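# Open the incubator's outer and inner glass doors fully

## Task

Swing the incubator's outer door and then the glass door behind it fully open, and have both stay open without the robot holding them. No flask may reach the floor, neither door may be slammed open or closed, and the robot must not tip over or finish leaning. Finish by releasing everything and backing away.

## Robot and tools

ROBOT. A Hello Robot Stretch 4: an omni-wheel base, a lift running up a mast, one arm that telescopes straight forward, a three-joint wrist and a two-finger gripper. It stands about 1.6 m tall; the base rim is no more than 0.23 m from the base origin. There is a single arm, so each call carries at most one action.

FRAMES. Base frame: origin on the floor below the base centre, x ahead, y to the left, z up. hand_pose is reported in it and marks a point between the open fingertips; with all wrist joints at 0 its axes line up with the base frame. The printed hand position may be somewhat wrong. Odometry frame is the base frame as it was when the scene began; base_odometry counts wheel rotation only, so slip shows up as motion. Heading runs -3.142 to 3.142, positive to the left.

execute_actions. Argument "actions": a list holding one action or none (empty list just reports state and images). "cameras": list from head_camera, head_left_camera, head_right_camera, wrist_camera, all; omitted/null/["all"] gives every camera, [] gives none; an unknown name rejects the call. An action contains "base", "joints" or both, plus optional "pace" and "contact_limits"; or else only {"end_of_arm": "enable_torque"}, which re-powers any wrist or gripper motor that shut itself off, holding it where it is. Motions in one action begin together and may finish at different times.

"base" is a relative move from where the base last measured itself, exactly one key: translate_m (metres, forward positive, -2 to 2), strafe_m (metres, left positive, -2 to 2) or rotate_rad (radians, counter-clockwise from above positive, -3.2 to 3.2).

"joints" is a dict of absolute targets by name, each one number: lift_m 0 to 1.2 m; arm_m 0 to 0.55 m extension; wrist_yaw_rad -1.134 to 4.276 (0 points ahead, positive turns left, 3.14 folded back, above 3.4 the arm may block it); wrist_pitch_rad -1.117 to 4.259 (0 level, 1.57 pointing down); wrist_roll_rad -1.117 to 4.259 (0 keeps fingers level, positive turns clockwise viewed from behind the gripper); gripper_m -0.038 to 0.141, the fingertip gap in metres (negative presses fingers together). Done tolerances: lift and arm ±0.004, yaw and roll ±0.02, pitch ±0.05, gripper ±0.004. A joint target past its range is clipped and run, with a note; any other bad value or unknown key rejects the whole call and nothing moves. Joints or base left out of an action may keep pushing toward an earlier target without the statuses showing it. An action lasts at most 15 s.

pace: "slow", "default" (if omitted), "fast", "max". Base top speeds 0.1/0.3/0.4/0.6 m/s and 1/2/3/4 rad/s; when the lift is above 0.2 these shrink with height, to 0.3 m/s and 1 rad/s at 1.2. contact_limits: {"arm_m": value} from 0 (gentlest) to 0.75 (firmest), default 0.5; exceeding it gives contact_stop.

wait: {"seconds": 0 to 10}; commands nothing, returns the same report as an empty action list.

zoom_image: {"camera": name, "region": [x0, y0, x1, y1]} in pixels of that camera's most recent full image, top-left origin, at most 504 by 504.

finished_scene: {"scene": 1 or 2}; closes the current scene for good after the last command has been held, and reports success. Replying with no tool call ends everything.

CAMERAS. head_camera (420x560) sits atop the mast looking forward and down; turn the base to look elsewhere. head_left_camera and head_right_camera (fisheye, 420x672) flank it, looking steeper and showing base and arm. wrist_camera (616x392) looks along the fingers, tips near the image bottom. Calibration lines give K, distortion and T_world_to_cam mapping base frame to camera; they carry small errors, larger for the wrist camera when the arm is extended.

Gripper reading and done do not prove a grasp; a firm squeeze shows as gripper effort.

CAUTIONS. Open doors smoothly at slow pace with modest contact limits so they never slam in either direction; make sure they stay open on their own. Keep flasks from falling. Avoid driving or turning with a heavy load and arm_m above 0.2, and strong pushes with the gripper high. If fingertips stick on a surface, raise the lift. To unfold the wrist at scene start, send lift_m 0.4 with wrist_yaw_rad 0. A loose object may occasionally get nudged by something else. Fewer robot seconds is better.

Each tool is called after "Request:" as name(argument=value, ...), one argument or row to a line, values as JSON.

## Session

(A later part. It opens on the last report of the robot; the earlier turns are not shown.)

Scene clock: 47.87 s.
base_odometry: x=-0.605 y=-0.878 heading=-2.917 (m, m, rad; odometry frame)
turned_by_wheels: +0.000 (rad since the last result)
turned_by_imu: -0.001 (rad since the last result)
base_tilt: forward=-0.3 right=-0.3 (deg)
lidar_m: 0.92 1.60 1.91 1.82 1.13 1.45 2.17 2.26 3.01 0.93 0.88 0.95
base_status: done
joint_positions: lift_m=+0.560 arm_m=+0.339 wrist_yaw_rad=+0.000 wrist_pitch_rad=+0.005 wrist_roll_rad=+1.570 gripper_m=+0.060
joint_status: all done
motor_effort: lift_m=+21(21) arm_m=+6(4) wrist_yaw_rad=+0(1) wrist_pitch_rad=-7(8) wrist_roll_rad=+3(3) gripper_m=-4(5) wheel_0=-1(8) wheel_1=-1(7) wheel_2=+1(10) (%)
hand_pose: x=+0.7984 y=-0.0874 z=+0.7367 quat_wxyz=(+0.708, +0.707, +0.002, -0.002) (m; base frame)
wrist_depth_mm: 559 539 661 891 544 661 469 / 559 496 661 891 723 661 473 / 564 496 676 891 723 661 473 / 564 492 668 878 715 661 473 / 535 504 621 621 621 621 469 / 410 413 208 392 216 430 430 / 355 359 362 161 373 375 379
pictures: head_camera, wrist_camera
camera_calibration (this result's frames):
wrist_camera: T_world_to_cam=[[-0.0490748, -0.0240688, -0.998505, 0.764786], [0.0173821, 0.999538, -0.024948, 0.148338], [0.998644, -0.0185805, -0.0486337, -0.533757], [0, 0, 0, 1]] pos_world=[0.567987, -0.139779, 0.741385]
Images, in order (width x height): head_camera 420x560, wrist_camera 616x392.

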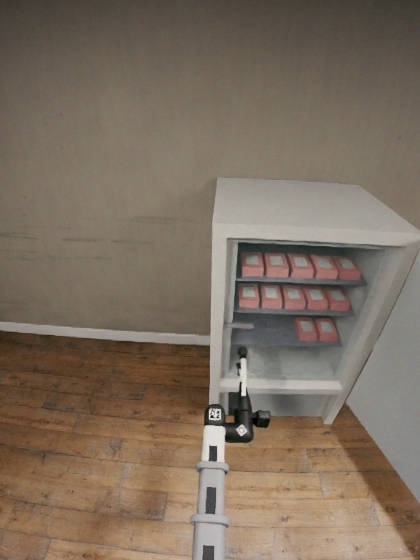

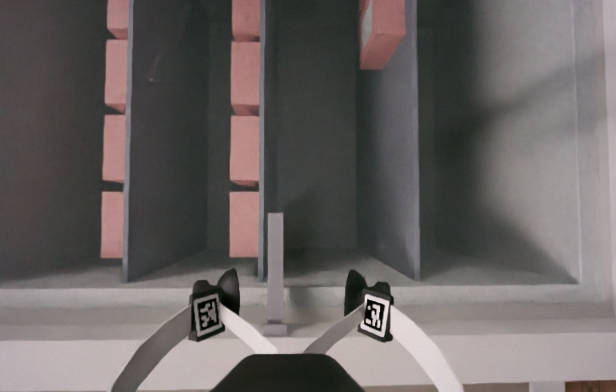

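Request:
execute_actions(
  actions=[
    {"base": {"strafe_m": 0.012}, "joints": {"lift_m": 0.576, "arm_m": 0.488}, "contact_limits": {"arm_m": 0.15}},
  ],
  cameras=["wrist_camera"],
)

Scene clock: 49.80 s.
base_odometry: x=-0.602 y=-0.890 heading=-2.917 (m, m, rad; odometry frame)
turned_by_wheels: +0.000 (rad since the last result)
turned_by_imu: +0.000 (rad since the last result)
base_tilt: forward=-0.2 right=-0.3 (deg)
lidar_m: 0.92 1.60 1.92 1.82 1.13 1.45 2.16 2.27 3.01 0.94 0.91 0.98
base_status: done
joint_positions: lift_m=+0.576 arm_m=+0.487 wrist_yaw_rad=+0.000 wrist_pitch_rad=+0.005 wrist_roll_rad=+1.570 gripper_m=+0.060
joint_status: all done
motor_effort: lift_m=+22(24) arm_m=+6(9) wrist_yaw_rad=+0(1) wrist_pitch_rad=-7(7) wrist_roll_rad=+4(2) gripper_m=-4(3) wheel_0=+0(1) wheel_1=+0(8) wheel_2=+0(0) (%)
contact_limits: arm_m 0.15
hand_pose: x=+0.9463 y=-0.0874 z=+0.7526 quat_wxyz=(+0.708, +0.707, +0.002, -0.002) (m; base frame)
wrist_depth_mm: 332 418 609 741 603 402 492 / 330 418 609 741 597 402 496 / 327 421 615 723 603 402 492 / 325 421 334 732 597 373 496 / 324 424 436 439 530 373 469 / 283 283 208 272 216 285 282 / 263 240 267 162 257 274 276
pictures: wrist_camera
camera_calibration (this result's frames):
wrist_camera: T_world_to_cam=[[-0.0490459, -0.0240428, -0.998507, 0.787899], [0.0174862, 0.999536, -0.0249265, 0.146078], [0.998643, -0.0186827, -0.0486027, -0.680772], [0, 0, 0, 1]] pos_world=[0.715937, -0.139785, 0.757277]
Images, in order (width x height): wrist_camera 616x392.

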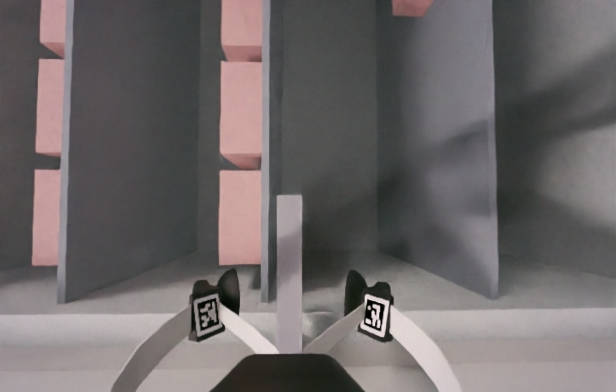

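Request:
execute_actions(
  actions=[
    {"joints": {"arm_m": 0.496, "gripper_m": -0.015}, "contact_limits": {"arm_m": 0.3}},
  ],
  cameras=["wrist_camera"],
)

Request:
execute_actions(
  actions=[
    {"joints": {"wrist_roll_rad": 1.15}},
  ],
  cameras=["wrist_camera"],
)

Scene clock: 51.50 s.
base_odometry: x=-0.602 y=-0.890 heading=-2.917 (m, m, rad; odometry frame)
turned_by_wheels: +0.000 (rad since the last result)
turned_by_imu: +0.000 (rad since the last result)
base_tilt: forward=-0.1 right=-0.4 (deg)
lidar_m: 0.90 1.61 1.89 1.81 1.12 1.42 2.16 2.27 3.05 0.92 0.90 0.94
base_status: not commanded
joint_positions: lift_m=+0.576 arm_m=+0.496 wrist_yaw_rad=+0.002 wrist_pitch_rad=+0.003 wrist_roll_rad=+1.570 gripper_m=-0.014
joint_status: all done
motor_effort: lift_m=+22(22) arm_m=+3(1) wrist_yaw_rad=-6(6) wrist_pitch_rad=-3(7) wrist_roll_rad=+4(3) gripper_m=-22(23) wheel_0=-1(0) wheel_1=-1(1) wheel_2=+1(2) (%)
contact_limits: arm_m 0.3
hand_pose: x=+0.9551 y=-0.0868 z=+0.7530 quat_wxyz=(+0.708, +0.707, +0.002, +0.000) (m; base frame)
wrist_depth_mm: 325 410 603 723 615 377 496 / 320 415 603 723 609 375 496 / 317 415 609 715 603 375 496 / 315 413 324 715 609 375 496 / 315 415 436 436 530 377 477 / 282 283 190 209 285 285 283 / 254 239 257 220 241 266 270
pictures: wrist_camera
camera_calibration (this result's frames):
wrist_camera: T_world_to_cam=[[-0.0476587, -0.0241386, -0.998572, 0.787463], [0.0155232, 0.999569, -0.0249036, 0.147218], [0.998743, -0.0166879, -0.0472635, -0.690485], [0, 0, 0, 1]] pos_world=[0.724861, -0.139669, 0.75737]
Images, in order (width x height): wrist_camera 616x392.

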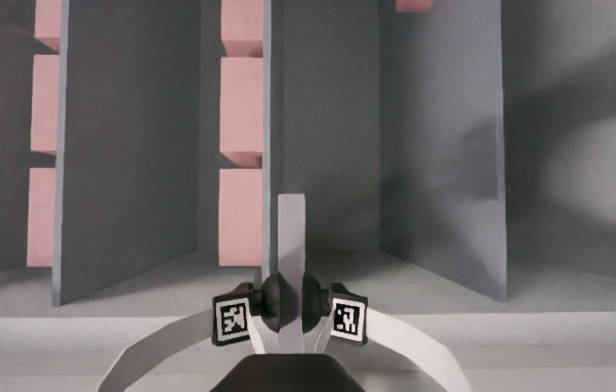

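Scene clock: 52.30 s.
base_odometry: x=-0.602 y=-0.890 heading=-2.917 (m, m, rad; odometry frame)
turned_by_wheels: +0.000 (rad since the last result)
turned_by_imu: +0.000 (rad since the last result)
base_tilt: forward=-0.4 right=-0.4 (deg)
lidar_m: 0.91 1.58 1.88 1.81 1.14 1.45 2.17 2.27 3.03 0.95 0.89 0.96
base_status: not commanded
joint_positions: lift_m=+0.576 arm_m=+0.496 wrist_yaw_rad=+0.001 wrist_pitch_rad=+0.004 wrist_roll_rad=+1.153 gripper_m=-0.014
joint_status: all done
motor_effort: lift_m=+22(22) arm_m=+2(2) wrist_yaw_rad=-4(6) wrist_pitch_rad=-4(5) wrist_roll_rad=-6(10) gripper_m=-20(21) wheel_0=-1(1) wheel_1=-1(1) wheel_2=+1(2) (%)
hand_pose: x=+0.9551 y=-0.0871 z=+0.7529 quat_wxyz=(+0.838, +0.545, +0.002, -0.001) (m; base frame)
wrist_depth_mm: 413 325 421 676 732 668 347 / 445 322 500 332 741 549 368 / 445 338 627 345 732 477 353 / 290 375 640 327 723 415 512 / 257 260 359 500 627 366 517 / 214 257 189 206 433 353 492 / 206 207 220 221 264 322 449
pictures: wrist_camera
camera_calibration (this result's frames):
wrist_camera: T_world_to_cam=[[-0.0472639, -0.426478, -0.903262, 0.680164], [0.015078, 0.903865, -0.427552, 0.442728], [0.998769, -0.0338271, -0.0362897, -0.700186], [0, 0, 0, 1]] pos_world=[0.724796, -0.133777, 0.778246]
Images, in order (width x height): wrist_camera 616x392.

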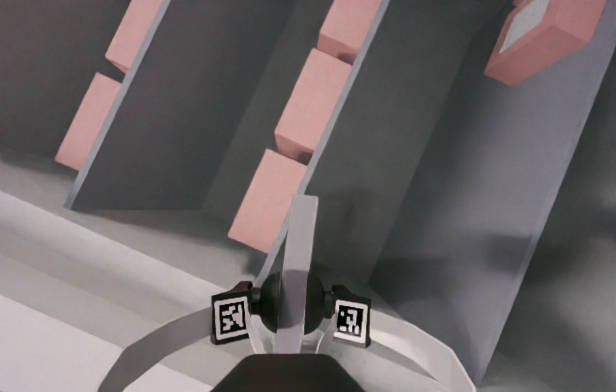

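It turns this way. Continue to vertical.

Request:
execute_actions(
  actions=[
    {"joints": {"wrist_roll_rad": 0.0, "gripper_m": -0.03}},
  ],
  cameras=["wrist_camera"],
)

Request:
execute_actions(
  actions=[
    {"joints": {"arm_m": 0.415}, "pace": "slow"},
  ],
  cameras=["head_camera", "wrist_camera"],
)

Scene clock: 53.83 s.
base_odometry: x=-0.602 y=-0.890 heading=-2.917 (m, m, rad; odometry frame)
turned_by_wheels: +0.000 (rad since the last result)
turned_by_imu: +0.000 (rad since the last result)
base_tilt: forward=-0.4 right=-0.4 (deg)
lidar_m: 0.91 1.60 1.90 1.81 1.13 1.43 2.17 2.27 3.04 0.93 0.91 0.97
base_status: not commanded
joint_positions: lift_m=+0.576 arm_m=+0.496 wrist_yaw_rad=-0.002 wrist_pitch_rad=+0.008 wrist_roll_rad=+0.002 gripper_m=-0.029
joint_status: all done
motor_effort: lift_m=+22(22) arm_m=+2(2) wrist_yaw_rad=+7(7) wrist_pitch_rad=-16(16) wrist_roll_rad=-5(8) gripper_m=-22(25) wheel_0=-1(1) wheel_1=-1(1) wheel_2=-1(1) (%)
hand_pose: x=+0.9547 y=-0.0881 z=+0.7518 quat_wxyz=(+1.000, +0.001, +0.004, -0.001) (m; base frame)
wrist_depth_mm: 809 214 266 329 334 336 342 / 809 213 265 389 389 392 389 / 809 213 265 715 715 732 634 / 798 212 263 415 332 334 336 / 798 211 262 325 723 723 654 / 798 210 187 217 715 732 668 / 798 155 239 217 466 480 452
pictures: wrist_camera
camera_calibration (this result's frames):
wrist_camera: T_world_to_cam=[[-0.0465091, -0.998696, 0.021035, -0.0672544], [0.009993, -0.0215219, -0.999718, 0.796611], [0.998868, -0.0462858, 0.0109809, -0.736678], [0, 0, 0, 1]] pos_world=[0.724756, -0.0841199, 0.805891]
Images, in order (width x height): wrist_camera 616x392.

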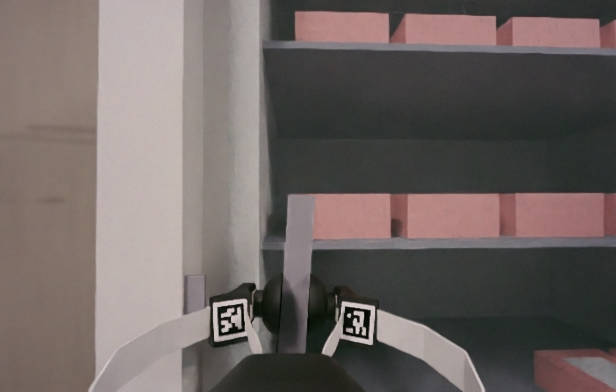

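Scene clock: 55.93 s.
base_odometry: x=-0.602 y=-0.890 heading=-2.918 (m, m, rad; odometry frame)
turned_by_wheels: -0.001 (rad since the last result)
turned_by_imu: -0.002 (rad since the last result)
base_tilt: forward=-0.2 right=-0.3 (deg)
lidar_m: 0.92 1.59 1.90 1.80 1.13 1.43 2.17 2.26 3.05 0.91 0.92 0.97
base_status: not commanded
joint_positions: lift_m=+0.576 arm_m=+0.416 wrist_yaw_rad=-0.009 wrist_pitch_rad=+0.008 wrist_roll_rad=+0.002 gripper_m=-0.029
joint_status: all done
on_its_own: wrist_yaw_rad is at rest, and its effort (+26) is outside its rest range (-13 to +13)
motor_effort: lift_m=+22(22) arm_m=-7(6) wrist_yaw_rad=+26(26) wrist_pitch_rad=-17(17) wrist_roll_rad=-3(3) gripper_m=-24(24) wheel_0=-7(7) wheel_1=-5(4) wheel_2=-5(5) (%)
hand_pose: x=+0.8748 y=-0.0900 z=+0.7516 quat_wxyz=(+1.000, +0.001, +0.004, -0.005) (m; base frame)
wrist_depth_mm: 891 891 349 603 640 640 621 / 878 878 345 427 418 424 427 / 878 878 343 732 741 741 627 / 878 891 343 640 415 421 424 / 878 866 342 439 809 809 668 / 866 878 186 211 715 788 661 / 866 287 289 216 484 452 442
pictures: head_camera, wrist_camera
camera_calibration (this result's frames):
wrist_camera: T_world_to_cam=[[-0.0531601, -0.998359, 0.0212688, -0.0672152], [0.00940937, -0.0217988, -0.999718, 0.797728], [0.998542, -0.0529449, 0.0105528, -0.656917], [0, 0, 0, 1]] pos_world=[0.644879, -0.0844959, 0.805865]
Images, in order (width x height): head_camera 420x560, wrist_camera 616x392.

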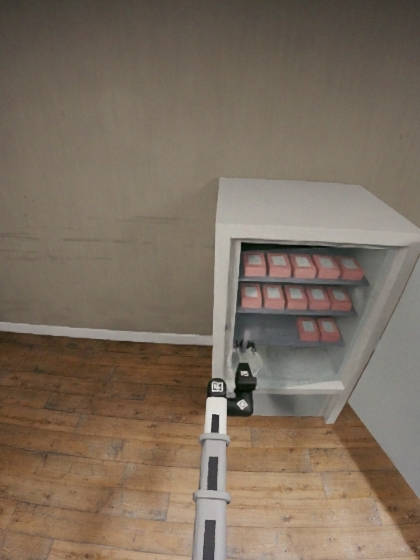

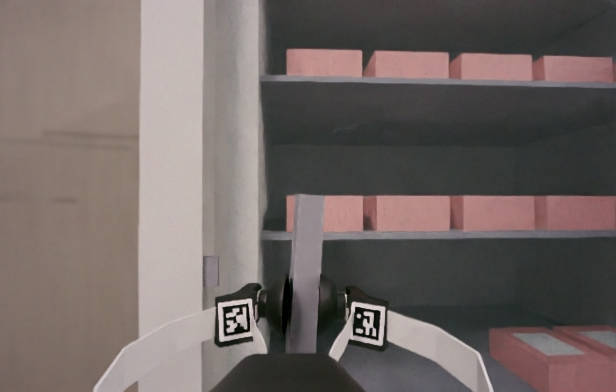

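Request:
execute_actions(
  actions=[
    {"base": {"strafe_m": -0.088}, "joints": {"arm_m": 0.235}},
  ],
  cameras=["head_camera", "wrist_camera"],
)

Scene clock: 57.73 s.
base_odometry: x=-0.622 y=-0.804 heading=-2.918 (m, m, rad; odometry frame)
turned_by_wheels: +0.000 (rad since the last result)
turned_by_imu: +0.001 (rad since the last result)
base_tilt: forward=-0.3 right=-0.3 (deg)
lidar_m: 0.91 1.59 1.96 1.90 1.20 1.61 2.16 2.26 2.93 2.81 0.82 0.93
base_status: done
joint_positions: lift_m=+0.576 arm_m=+0.236 wrist_yaw_rad=-0.001 wrist_pitch_rad=+0.009 wrist_roll_rad=+0.001 gripper_m=-0.029
joint_status: all done
motor_effort: lift_m=+22(22) arm_m=-6(10) wrist_yaw_rad=+4(29) wrist_pitch_rad=-18(19) wrist_roll_rad=-2(5) gripper_m=-24(24) wheel_0=+0(8) wheel_1=+0(11) wheel_2=+0(4) (%)
hand_pose: x=+0.6954 y=-0.0878 z=+0.7515 quat_wxyz=(+1.000, +0.001, +0.004, -0.001) (m; base frame)
wrist_depth_mm: 1078 1078 569 647 640 647 564 / 1060 1078 574 866 878 768 574 / 1078 1098 559 741 732 723 574 / 1060 1060 574 976 991 732 574 / 1060 1060 574 991 991 820 574 / 1060 1060 202 204 661 654 574 / 1042 159 521 216 842 597 569
pictures: head_camera, wrist_camera
camera_calibration (this result's frames):
wrist_camera: T_world_to_cam=[[-0.0454437, -0.998723, 0.022074, -0.080536], [0.00912561, -0.022511, -0.999705, 0.799459], [0.998925, -0.0452289, 0.0101369, -0.476915], [0, 0, 0, 1]] pos_world=[0.465447, -0.0840069, 0.805835]
Images, in order (width x height): head_camera 420x560, wrist_camera 616x392.

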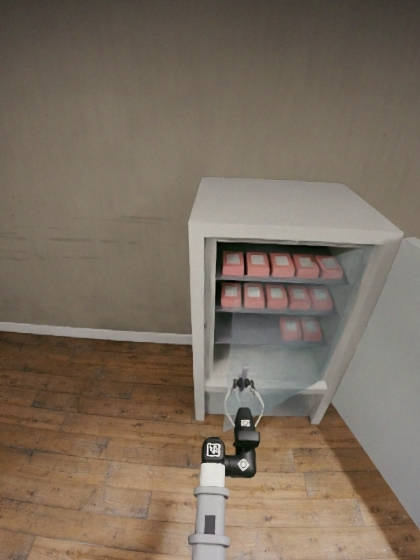

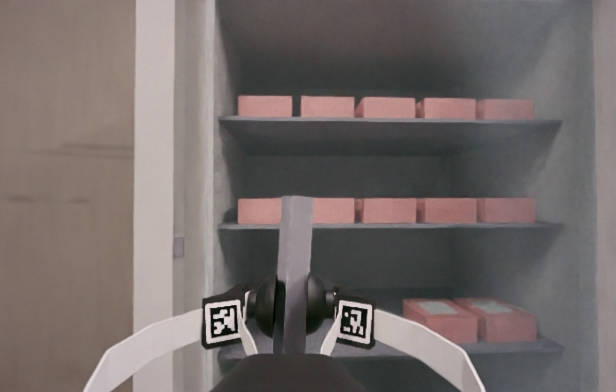

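Request:
execute_actions(
  actions=[
    {"base": {"strafe_m": -0.084}, "joints": {"arm_m": 0.152, "wrist_yaw_rad": 0.1}},
  ],
  cameras=["head_camera", "wrist_camera"],
)

Scene clock: 59.23 s.
base_odometry: x=-0.640 y=-0.722 heading=-2.918 (m, m, rad; odometry frame)
turned_by_wheels: +0.000 (rad since the last result)
turned_by_imu: -0.001 (rad since the last result)
base_tilt: forward=-0.2 right=-0.4 (deg)
lidar_m: 0.66 1.60 2.07 1.92 1.29 1.73 2.16 2.28 2.86 2.73 0.73 0.84
base_status: done
joint_positions: lift_m=+0.576 arm_m=+0.153 wrist_yaw_rad=+0.100 wrist_pitch_rad=+0.005 wrist_roll_rad=+0.001 gripper_m=-0.029
joint_status: all done
motor_effort: lift_m=+22(22) arm_m=-6(9) wrist_yaw_rad=+1(30) wrist_pitch_rad=-8(18) wrist_roll_rad=+0(2) gripper_m=-18(27) wheel_0=-2(6) wheel_1=+1(12) wheel_2=-1(5) (%)
hand_pose: x=+0.6197 y=-0.0583 z=+0.7525 quat_wxyz=(+0.999, +0.000, +0.003, +0.050) (m; base frame)
wrist_depth_mm: 1255 1229 621 634 634 634 591 / 1229 1229 647 931 917 778 585 / 1255 1205 640 699 699 699 580 / 1229 1182 615 1078 1042 715 585 / 1229 1229 615 1060 1025 842 580 / 1229 1229 188 208 741 668 574 / 1229 559 591 184 866 668 574
pictures: head_camera, wrist_camera
camera_calibration (this result's frames):
wrist_camera: T_world_to_cam=[[0.0554841, -0.998206, 0.0225, -0.117329], [0.0149141, -0.0217036, -0.999653, 0.798255], [0.998348, 0.0558004, 0.0136832, -0.396449], [0, 0, 0, 1]] pos_world=[0.390399, -0.0776716, 0.806042]
Images, in order (width x height): head_camera 420x560, wrist_camera 616x392.

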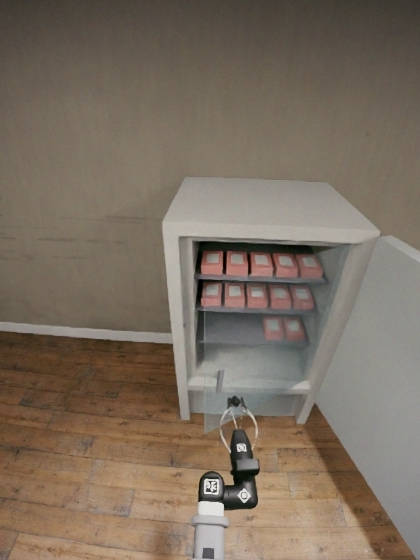

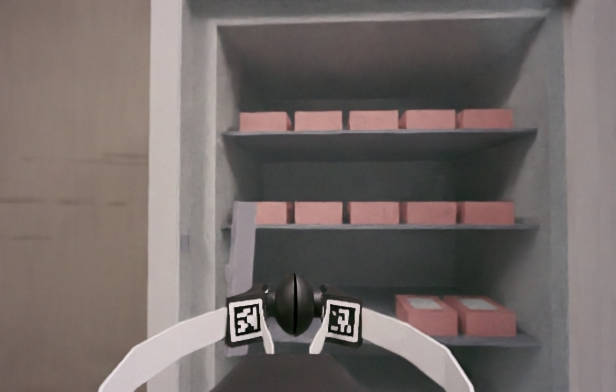

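Request:
execute_actions(
  actions=[
    {"base": {"strafe_m": 0.4}, "joints": {"wrist_yaw_rad": -1.12, "gripper_m": 0.0}, "pace": "max"},
  ],
  cameras=["head_camera"],
)

Request:
execute_actions(
  actions=[
    {"base": {"translate_m": 0.1}, "joints": {"arm_m": 0.53}, "pace": "fast", "contact_limits": {"arm_m": 0.2}},
  ],
  cameras=["head_camera", "wrist_camera"],
)

Scene clock: 62.20 s.
base_odometry: x=-0.552 y=-1.112 heading=-2.918 (m, m, rad; odometry frame)
turned_by_wheels: +0.000 (rad since the last result)
turned_by_imu: -0.002 (rad since the last result)
base_tilt: forward=-0.3 right=-0.3 (deg)
lidar_m: 0.95 1.57 1.66 1.57 0.92 1.08 2.17 2.28 3.17 1.14 1.13 0.78
base_status: done
joint_positions: lift_m=+0.576 arm_m=+0.153 wrist_yaw_rad=-1.120 wrist_pitch_rad=+0.005 wrist_roll_rad=+0.001 gripper_m=+0.000
joint_status: all done
motor_effort: lift_m=+22(22) arm_m=-6(6) wrist_yaw_rad=-1(5) wrist_pitch_rad=-8(8) wrist_roll_rad=+2(1) gripper_m=-7(15) wheel_0=+2(10) wheel_1=-1(9) wheel_2=+1(1) (%)
hand_pose: x=+0.3710 y=-0.2977 z=+0.7525 quat_wxyz=(+0.847, +0.002, +0.002, -0.531) (m; base frame)
wrist_depth_mm: 683 1397 - - - - - / 931 960 1025 991 976 - - / 842 1008 991 991 976 - - / 1060 991 991 976 976 - - / 1118 1008 991 976 960 - - / 842 976 192 204 960 960 - / 976 931 976 185 559 960 1921
pictures: head_camera
Images, in order (width x height): head_camera 420x560.

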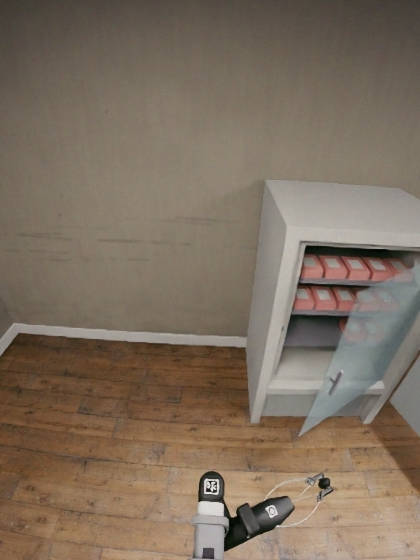

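Scene clock: 64.07 s.
base_odometry: x=-0.649 y=-1.134 heading=-2.918 (m, m, rad; odometry frame)
turned_by_wheels: +0.000 (rad since the last result)
turned_by_imu: -0.001 (rad since the last result)
base_tilt: forward=-0.2 right=-0.4 (deg)
lidar_m: 0.87 1.48 1.65 1.59 0.99 1.10 2.25 2.38 3.24 1.10 1.08 0.70
base_status: done
joint_positions: lift_m=+0.576 arm_m=+0.529 wrist_yaw_rad=-1.120 wrist_pitch_rad=+0.005 wrist_roll_rad=+0.000 gripper_m=+0.000
joint_status: all done
motor_effort: lift_m=+22(22) arm_m=+6(9) wrist_yaw_rad=+0(0) wrist_pitch_rad=-8(8) wrist_roll_rad=+1(0) gripper_m=-7(5) wheel_0=-2(6) wheel_1=-1(8) wheel_2=+1(12) (%)
contact_limits: arm_m 0.2
hand_pose: x=+0.7469 y=-0.2977 z=+0.7525 quat_wxyz=(+0.847, +0.001, +0.002, -0.531) (m; base frame)
wrist_depth_mm: 193 377 634 668 - 809 788 / 191 343 554 831 809 798 798 / 190 517 691 809 809 798 788 / 190 377 878 809 809 788 788 / 190 345 891 820 788 788 778 / 190 238 191 203 788 778 768 / 189 213 477 184 480 788 768
pictures: head_camera, wrist_camera
camera_calibration (this result's frames):
wrist_camera: T_world_to_cam=[[-0.918124, -0.395644, 0.0226796, 0.543055], [-0.0153925, -0.0215836, -0.999649, 0.813848], [0.395995, -0.91815, 0.0137265, -0.350165], [0, 0, 0, 1]] pos_world=[0.649783, -0.0890813, 0.806052]
Images, in order (width x height): head_camera 420x560, wrist_camera 616x392.

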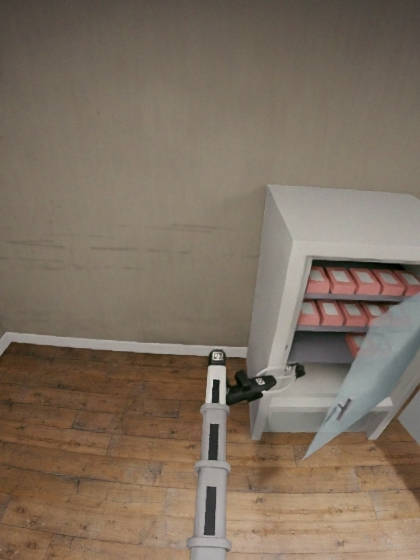

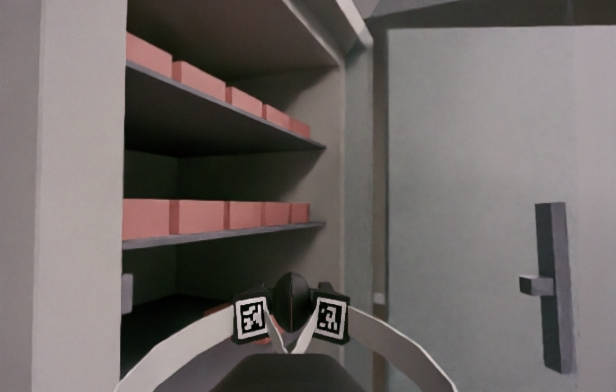

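Request:
execute_actions(
  actions=[
    {"base": {"strafe_m": -0.52}, "joints": {"arm_m": 0.27}, "pace": "slow"},
  ],
  cameras=["head_camera", "wrist_camera", "head_right_camera"],
)

Scene clock: 70.60 s.
base_odometry: x=-0.764 y=-0.627 heading=-2.918 (m, m, rad; odometry frame)
turned_by_wheels: +0.000 (rad since the last result)
turned_by_imu: +0.000 (rad since the last result)
base_tilt: forward=-0.3 right=-0.2 (deg)
lidar_m: 0.80 0.85 2.04 2.11 1.44 1.89 2.28 2.40 2.73 0.61 0.54 0.68
base_status: done
joint_positions: lift_m=+0.576 arm_m=+0.271 wrist_yaw_rad=-1.120 wrist_pitch_rad=+0.005 wrist_roll_rad=+0.000 gripper_m=+0.000
joint_status: all done
motor_effort: lift_m=+22(22) arm_m=-6(11) wrist_yaw_rad=-1(3) wrist_pitch_rad=-8(8) wrist_roll_rad=+0(0) gripper_m=-6(7) wheel_0=+1(8) wheel_1=-2(7) wheel_2=+0(5) (%)
hand_pose: x=+0.4890 y=-0.2977 z=+0.7526 quat_wxyz=(+0.847, +0.001, +0.002, -0.531) (m; base frame)
wrist_depth_mm: 439 424 418 415 410 404 399 / 439 427 418 413 407 402 397 / 442 424 418 410 404 399 397 / 439 421 413 410 404 397 392 / 433 421 413 407 404 399 394 / 430 415 192 204 399 397 389 / 430 415 410 184 282 392 387
pictures: head_camera, head_right_camera, wrist_camera
camera_calibration (this result's frames):
wrist_camera: T_world_to_cam=[[-0.918164, -0.39555, 0.0226846, 0.306315], [-0.0153709, -0.0216498, -0.999647, 0.809867], [0.395902, -0.918189, 0.0137981, -0.248064], [0, 0, 0, 1]] pos_world=[0.391905, -0.0890727, 0.806056]
Images, in order (width x height): head_camera 420x560, head_right_camera 420x672, wrist_camera 616x392.

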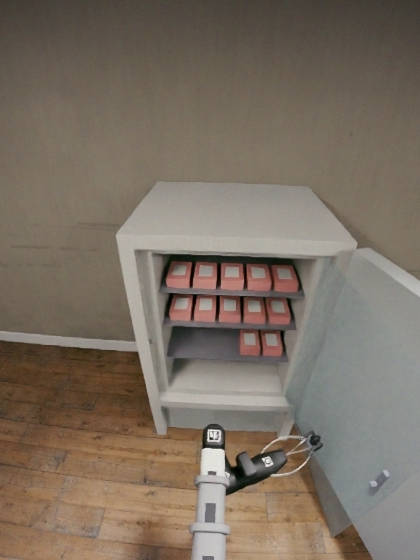

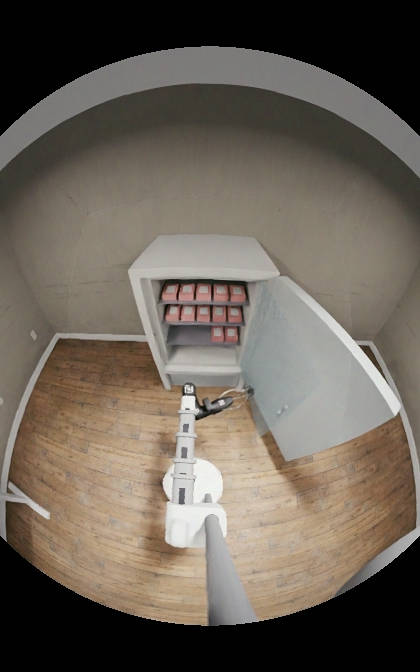

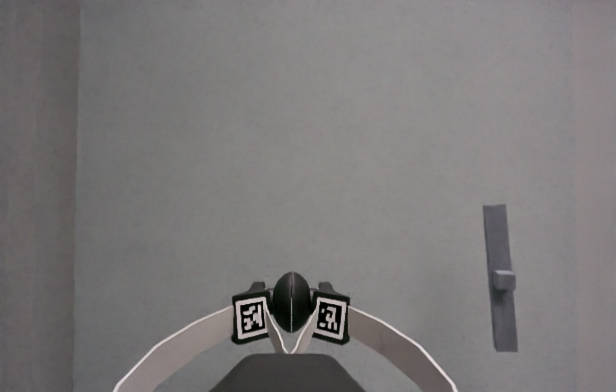

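Request:
execute_actions(
  actions=[
    {"base": {"strafe_m": -0.06}, "pace": "slow"},
  ],
  cameras=["wrist_camera"],
)

Scene clock: 72.63 s.
base_odometry: x=-0.778 y=-0.569 heading=-2.918 (m, m, rad; odometry frame)
turned_by_wheels: +0.000 (rad since the last result)
turned_by_imu: +0.000 (rad since the last result)
base_tilt: forward=-0.3 right=-0.3 (deg)
lidar_m: 0.80 0.87 2.05 2.15 1.49 1.95 2.29 2.37 2.68 0.57 0.51 0.51
base_status: done
joint_positions: lift_m=+0.576 arm_m=+0.271 wrist_yaw_rad=-1.120 wrist_pitch_rad=+0.005 wrist_roll_rad=+0.000 gripper_m=+0.000
joint_status: not commanded
motor_effort: lift_m=+22(22) arm_m=-6(6) wrist_yaw_rad=-1(1) wrist_pitch_rad=-8(7) wrist_roll_rad=+0(1) gripper_m=-7(6) wheel_0=+1(0) wheel_1=-2(6) wheel_2=+0(1) (%)
hand_pose: x=+0.4890 y=-0.2977 z=+0.7526 quat_wxyz=(+0.847, +0.001, +0.002, -0.531) (m; base frame)
wrist_depth_mm: 373 366 362 357 351 345 342 / 373 364 359 357 349 345 342 / 370 366 357 353 347 343 340 / 366 359 357 353 347 343 340 / 364 359 355 351 347 342 336 / 364 359 191 203 343 340 338 / 364 357 351 185 254 340 334
pictures: wrist_camera
camera_calibration (this result's frames):
wrist_camera: T_world_to_cam=[[-0.918164, -0.39555, 0.0226846, 0.306314], [-0.015371, -0.0216496, -0.999647, 0.809867], [0.395902, -0.918189, 0.0137979, -0.248063], [0, 0, 0, 1]] pos_world=[0.391904, -0.0890727, 0.806056]
Images, in order (width x height): wrist_camera 616x392.

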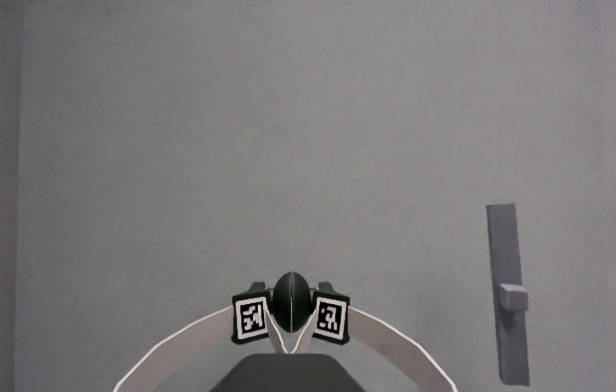

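Request:
execute_actions(
  actions=[
    {"base": {"strafe_m": -0.02}, "pace": "slow"},
  ],
  cameras=["wrist_camera"],
)

Scene clock: 73.87 s.
base_odometry: x=-0.782 y=-0.549 heading=-2.918 (m, m, rad; odometry frame)
turned_by_wheels: +0.000 (rad since the last result)
turned_by_imu: +0.000 (rad since the last result)
base_tilt: forward=-0.2 right=-0.4 (deg)
lidar_m: 0.82 0.85 2.06 2.19 1.49 2.03 2.29 2.36 2.66 0.54 0.52 0.48
base_status: done
joint_positions: lift_m=+0.576 arm_m=+0.271 wrist_yaw_rad=-1.120 wrist_pitch_rad=+0.005 wrist_roll_rad=+0.000 gripper_m=+0.000
joint_status: not commanded
motor_effort: lift_m=+22(22) arm_m=-6(6) wrist_yaw_rad=-1(1) wrist_pitch_rad=-8(8) wrist_roll_rad=+1(0) gripper_m=-6(7) wheel_0=+0(5) wheel_1=-3(9) wheel_2=+0(0) (%)
hand_pose: x=+0.4890 y=-0.2978 z=+0.7526 quat_wxyz=(+0.847, +0.001, +0.002, -0.531) (m; base frame)
wrist_depth_mm: 351 349 342 338 332 329 325 / 351 345 342 336 330 329 324 / 349 345 340 336 330 325 324 / 347 342 338 332 329 324 320 / 347 342 336 332 327 324 319 / 345 338 191 204 325 322 319 / 342 338 332 185 244 320 317
pictures: wrist_camera
camera_calibration (this result's frames):
wrist_camera: T_world_to_cam=[[-0.91818, -0.395512, 0.0226844, 0.306321], [-0.0153717, -0.021649, -0.999647, 0.809868], [0.395864, -0.918205, 0.013798, -0.248046], [0, 0, 0, 1]] pos_world=[0.3919, -0.0890706, 0.806056]
Images, in order (width x height): wrist_camera 616x392.

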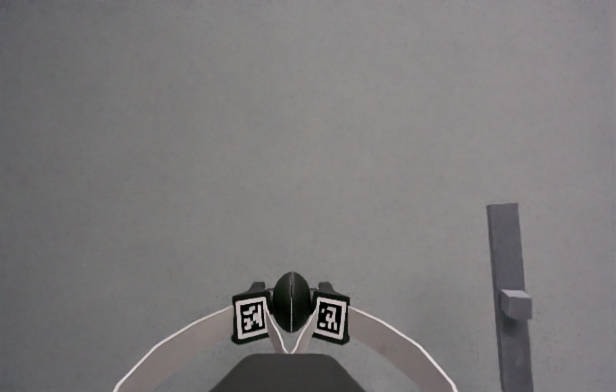

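Request:
execute_actions(
  actions=[
    {"base": {"strafe_m": -0.015}, "pace": "slow"},
  ],
  cameras=["wrist_camera"],
)

Scene clock: 74.97 s.
base_odometry: x=-0.785 y=-0.535 heading=-2.918 (m, m, rad; odometry frame)
turned_by_wheels: +0.000 (rad since the last result)
turned_by_imu: +0.000 (rad since the last result)
base_tilt: forward=-0.4 right=-0.3 (deg)
lidar_m: 0.82 0.85 2.07 2.20 1.53 2.04 2.29 2.37 2.61 0.54 0.51 0.48
base_status: done
joint_positions: lift_m=+0.576 arm_m=+0.271 wrist_yaw_rad=-1.121 wrist_pitch_rad=+0.005 wrist_roll_rad=+0.000 gripper_m=+0.000
joint_status: not commanded
motor_effort: lift_m=+22(22) arm_m=-6(6) wrist_yaw_rad=+3(4) wrist_pitch_rad=-7(8) wrist_roll_rad=+0(0) gripper_m=-6(7) wheel_0=+4(3) wheel_1=-3(8) wheel_2=+0(1) (%)
hand_pose: x=+0.4885 y=-0.2978 z=+0.7526 quat_wxyz=(+0.847, +0.001, +0.002, -0.532) (m; base frame)
wrist_depth_mm: 338 330 329 324 320 315 312 / 338 332 327 322 320 315 310 / 336 330 325 322 317 312 309 / 334 330 324 320 315 310 307 / 332 327 324 319 314 309 307 / 330 325 192 204 312 310 304 / 330 325 320 182 237 307 304
pictures: wrist_camera
camera_calibration (this result's frames):
wrist_camera: T_world_to_cam=[[-0.91878, -0.394119, 0.0226808, 0.306521], [-0.0153672, -0.0217032, -0.999646, 0.809864], [0.394472, -0.918803, 0.013884, -0.247466], [0, 0, 0, 1]] pos_world=[0.391689, -0.0889906, 0.806061]
Images, in order (width x height): wrist_camera 616x392.

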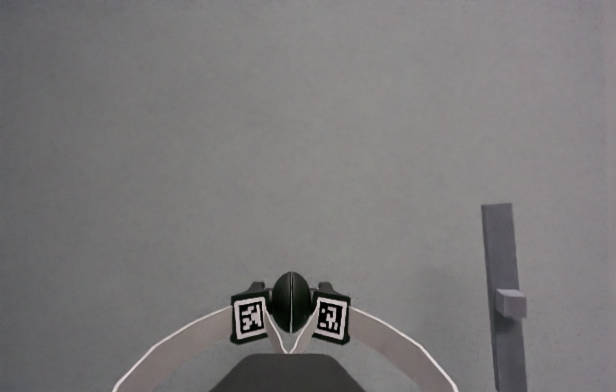

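Request:
execute_actions(
  actions=[
    {"base": {"strafe_m": 0.45}, "joints": {"arm_m": 0.03}, "pace": "max"},
  ],
  cameras=["head_camera", "head_right_camera"],
)

Scene clock: 77.50 s.
base_odometry: x=-0.686 y=-0.974 heading=-2.918 (m, m, rad; odometry frame)
turned_by_wheels: +0.000 (rad since the last result)
turned_by_imu: -0.002 (rad since the last result)
base_tilt: forward=-0.2 right=-0.3 (deg)
lidar_m: 0.82 1.49 1.82 1.76 1.13 1.32 2.27 2.39 3.09 0.95 0.85 0.84
base_status: done
joint_positions: lift_m=+0.576 arm_m=+0.031 wrist_yaw_rad=-1.120 wrist_pitch_rad=+0.005 wrist_roll_rad=+0.000 gripper_m=+0.000
joint_status: all done
motor_effort: lift_m=+22(22) arm_m=-6(8) wrist_yaw_rad=+0(3) wrist_pitch_rad=-7(7) wrist_roll_rad=-1(2) gripper_m=-6(6) wheel_0=+0(14) wheel_1=-1(14) wheel_2=+1(2) (%)
hand_pose: x=+0.2489 y=-0.2978 z=+0.7526 quat_wxyz=(+0.847, +0.001, +0.002, -0.531) (m; base frame)
wrist_depth_mm: 715 1537 1921 - - - - / 904 866 854 842 831 - - / 820 854 842 831 820 - - / 878 866 842 820 820 - - / 917 854 842 842 820 - - / 809 854 191 204 809 - - / 891 831 831 183 484 1661 1921
pictures: head_camera, head_right_camera
Images, in order (width x height): head_camera 420x560, head_right_camera 420x672.

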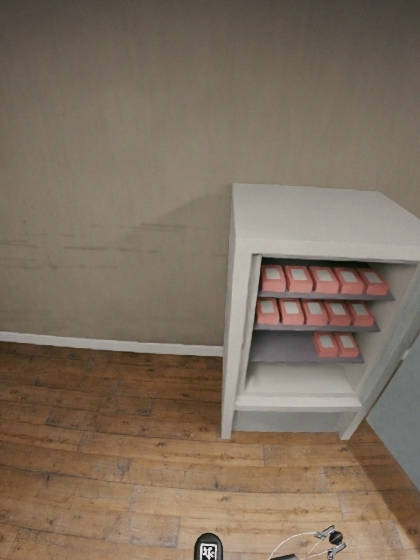

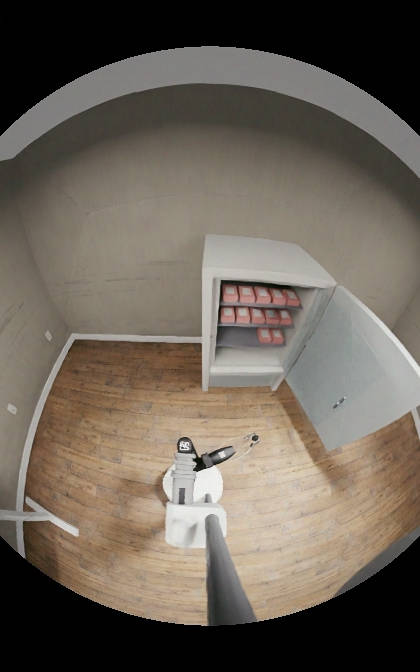

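Request:
finished_scene(
  scene=2,
)

The scene is finished: the task was done.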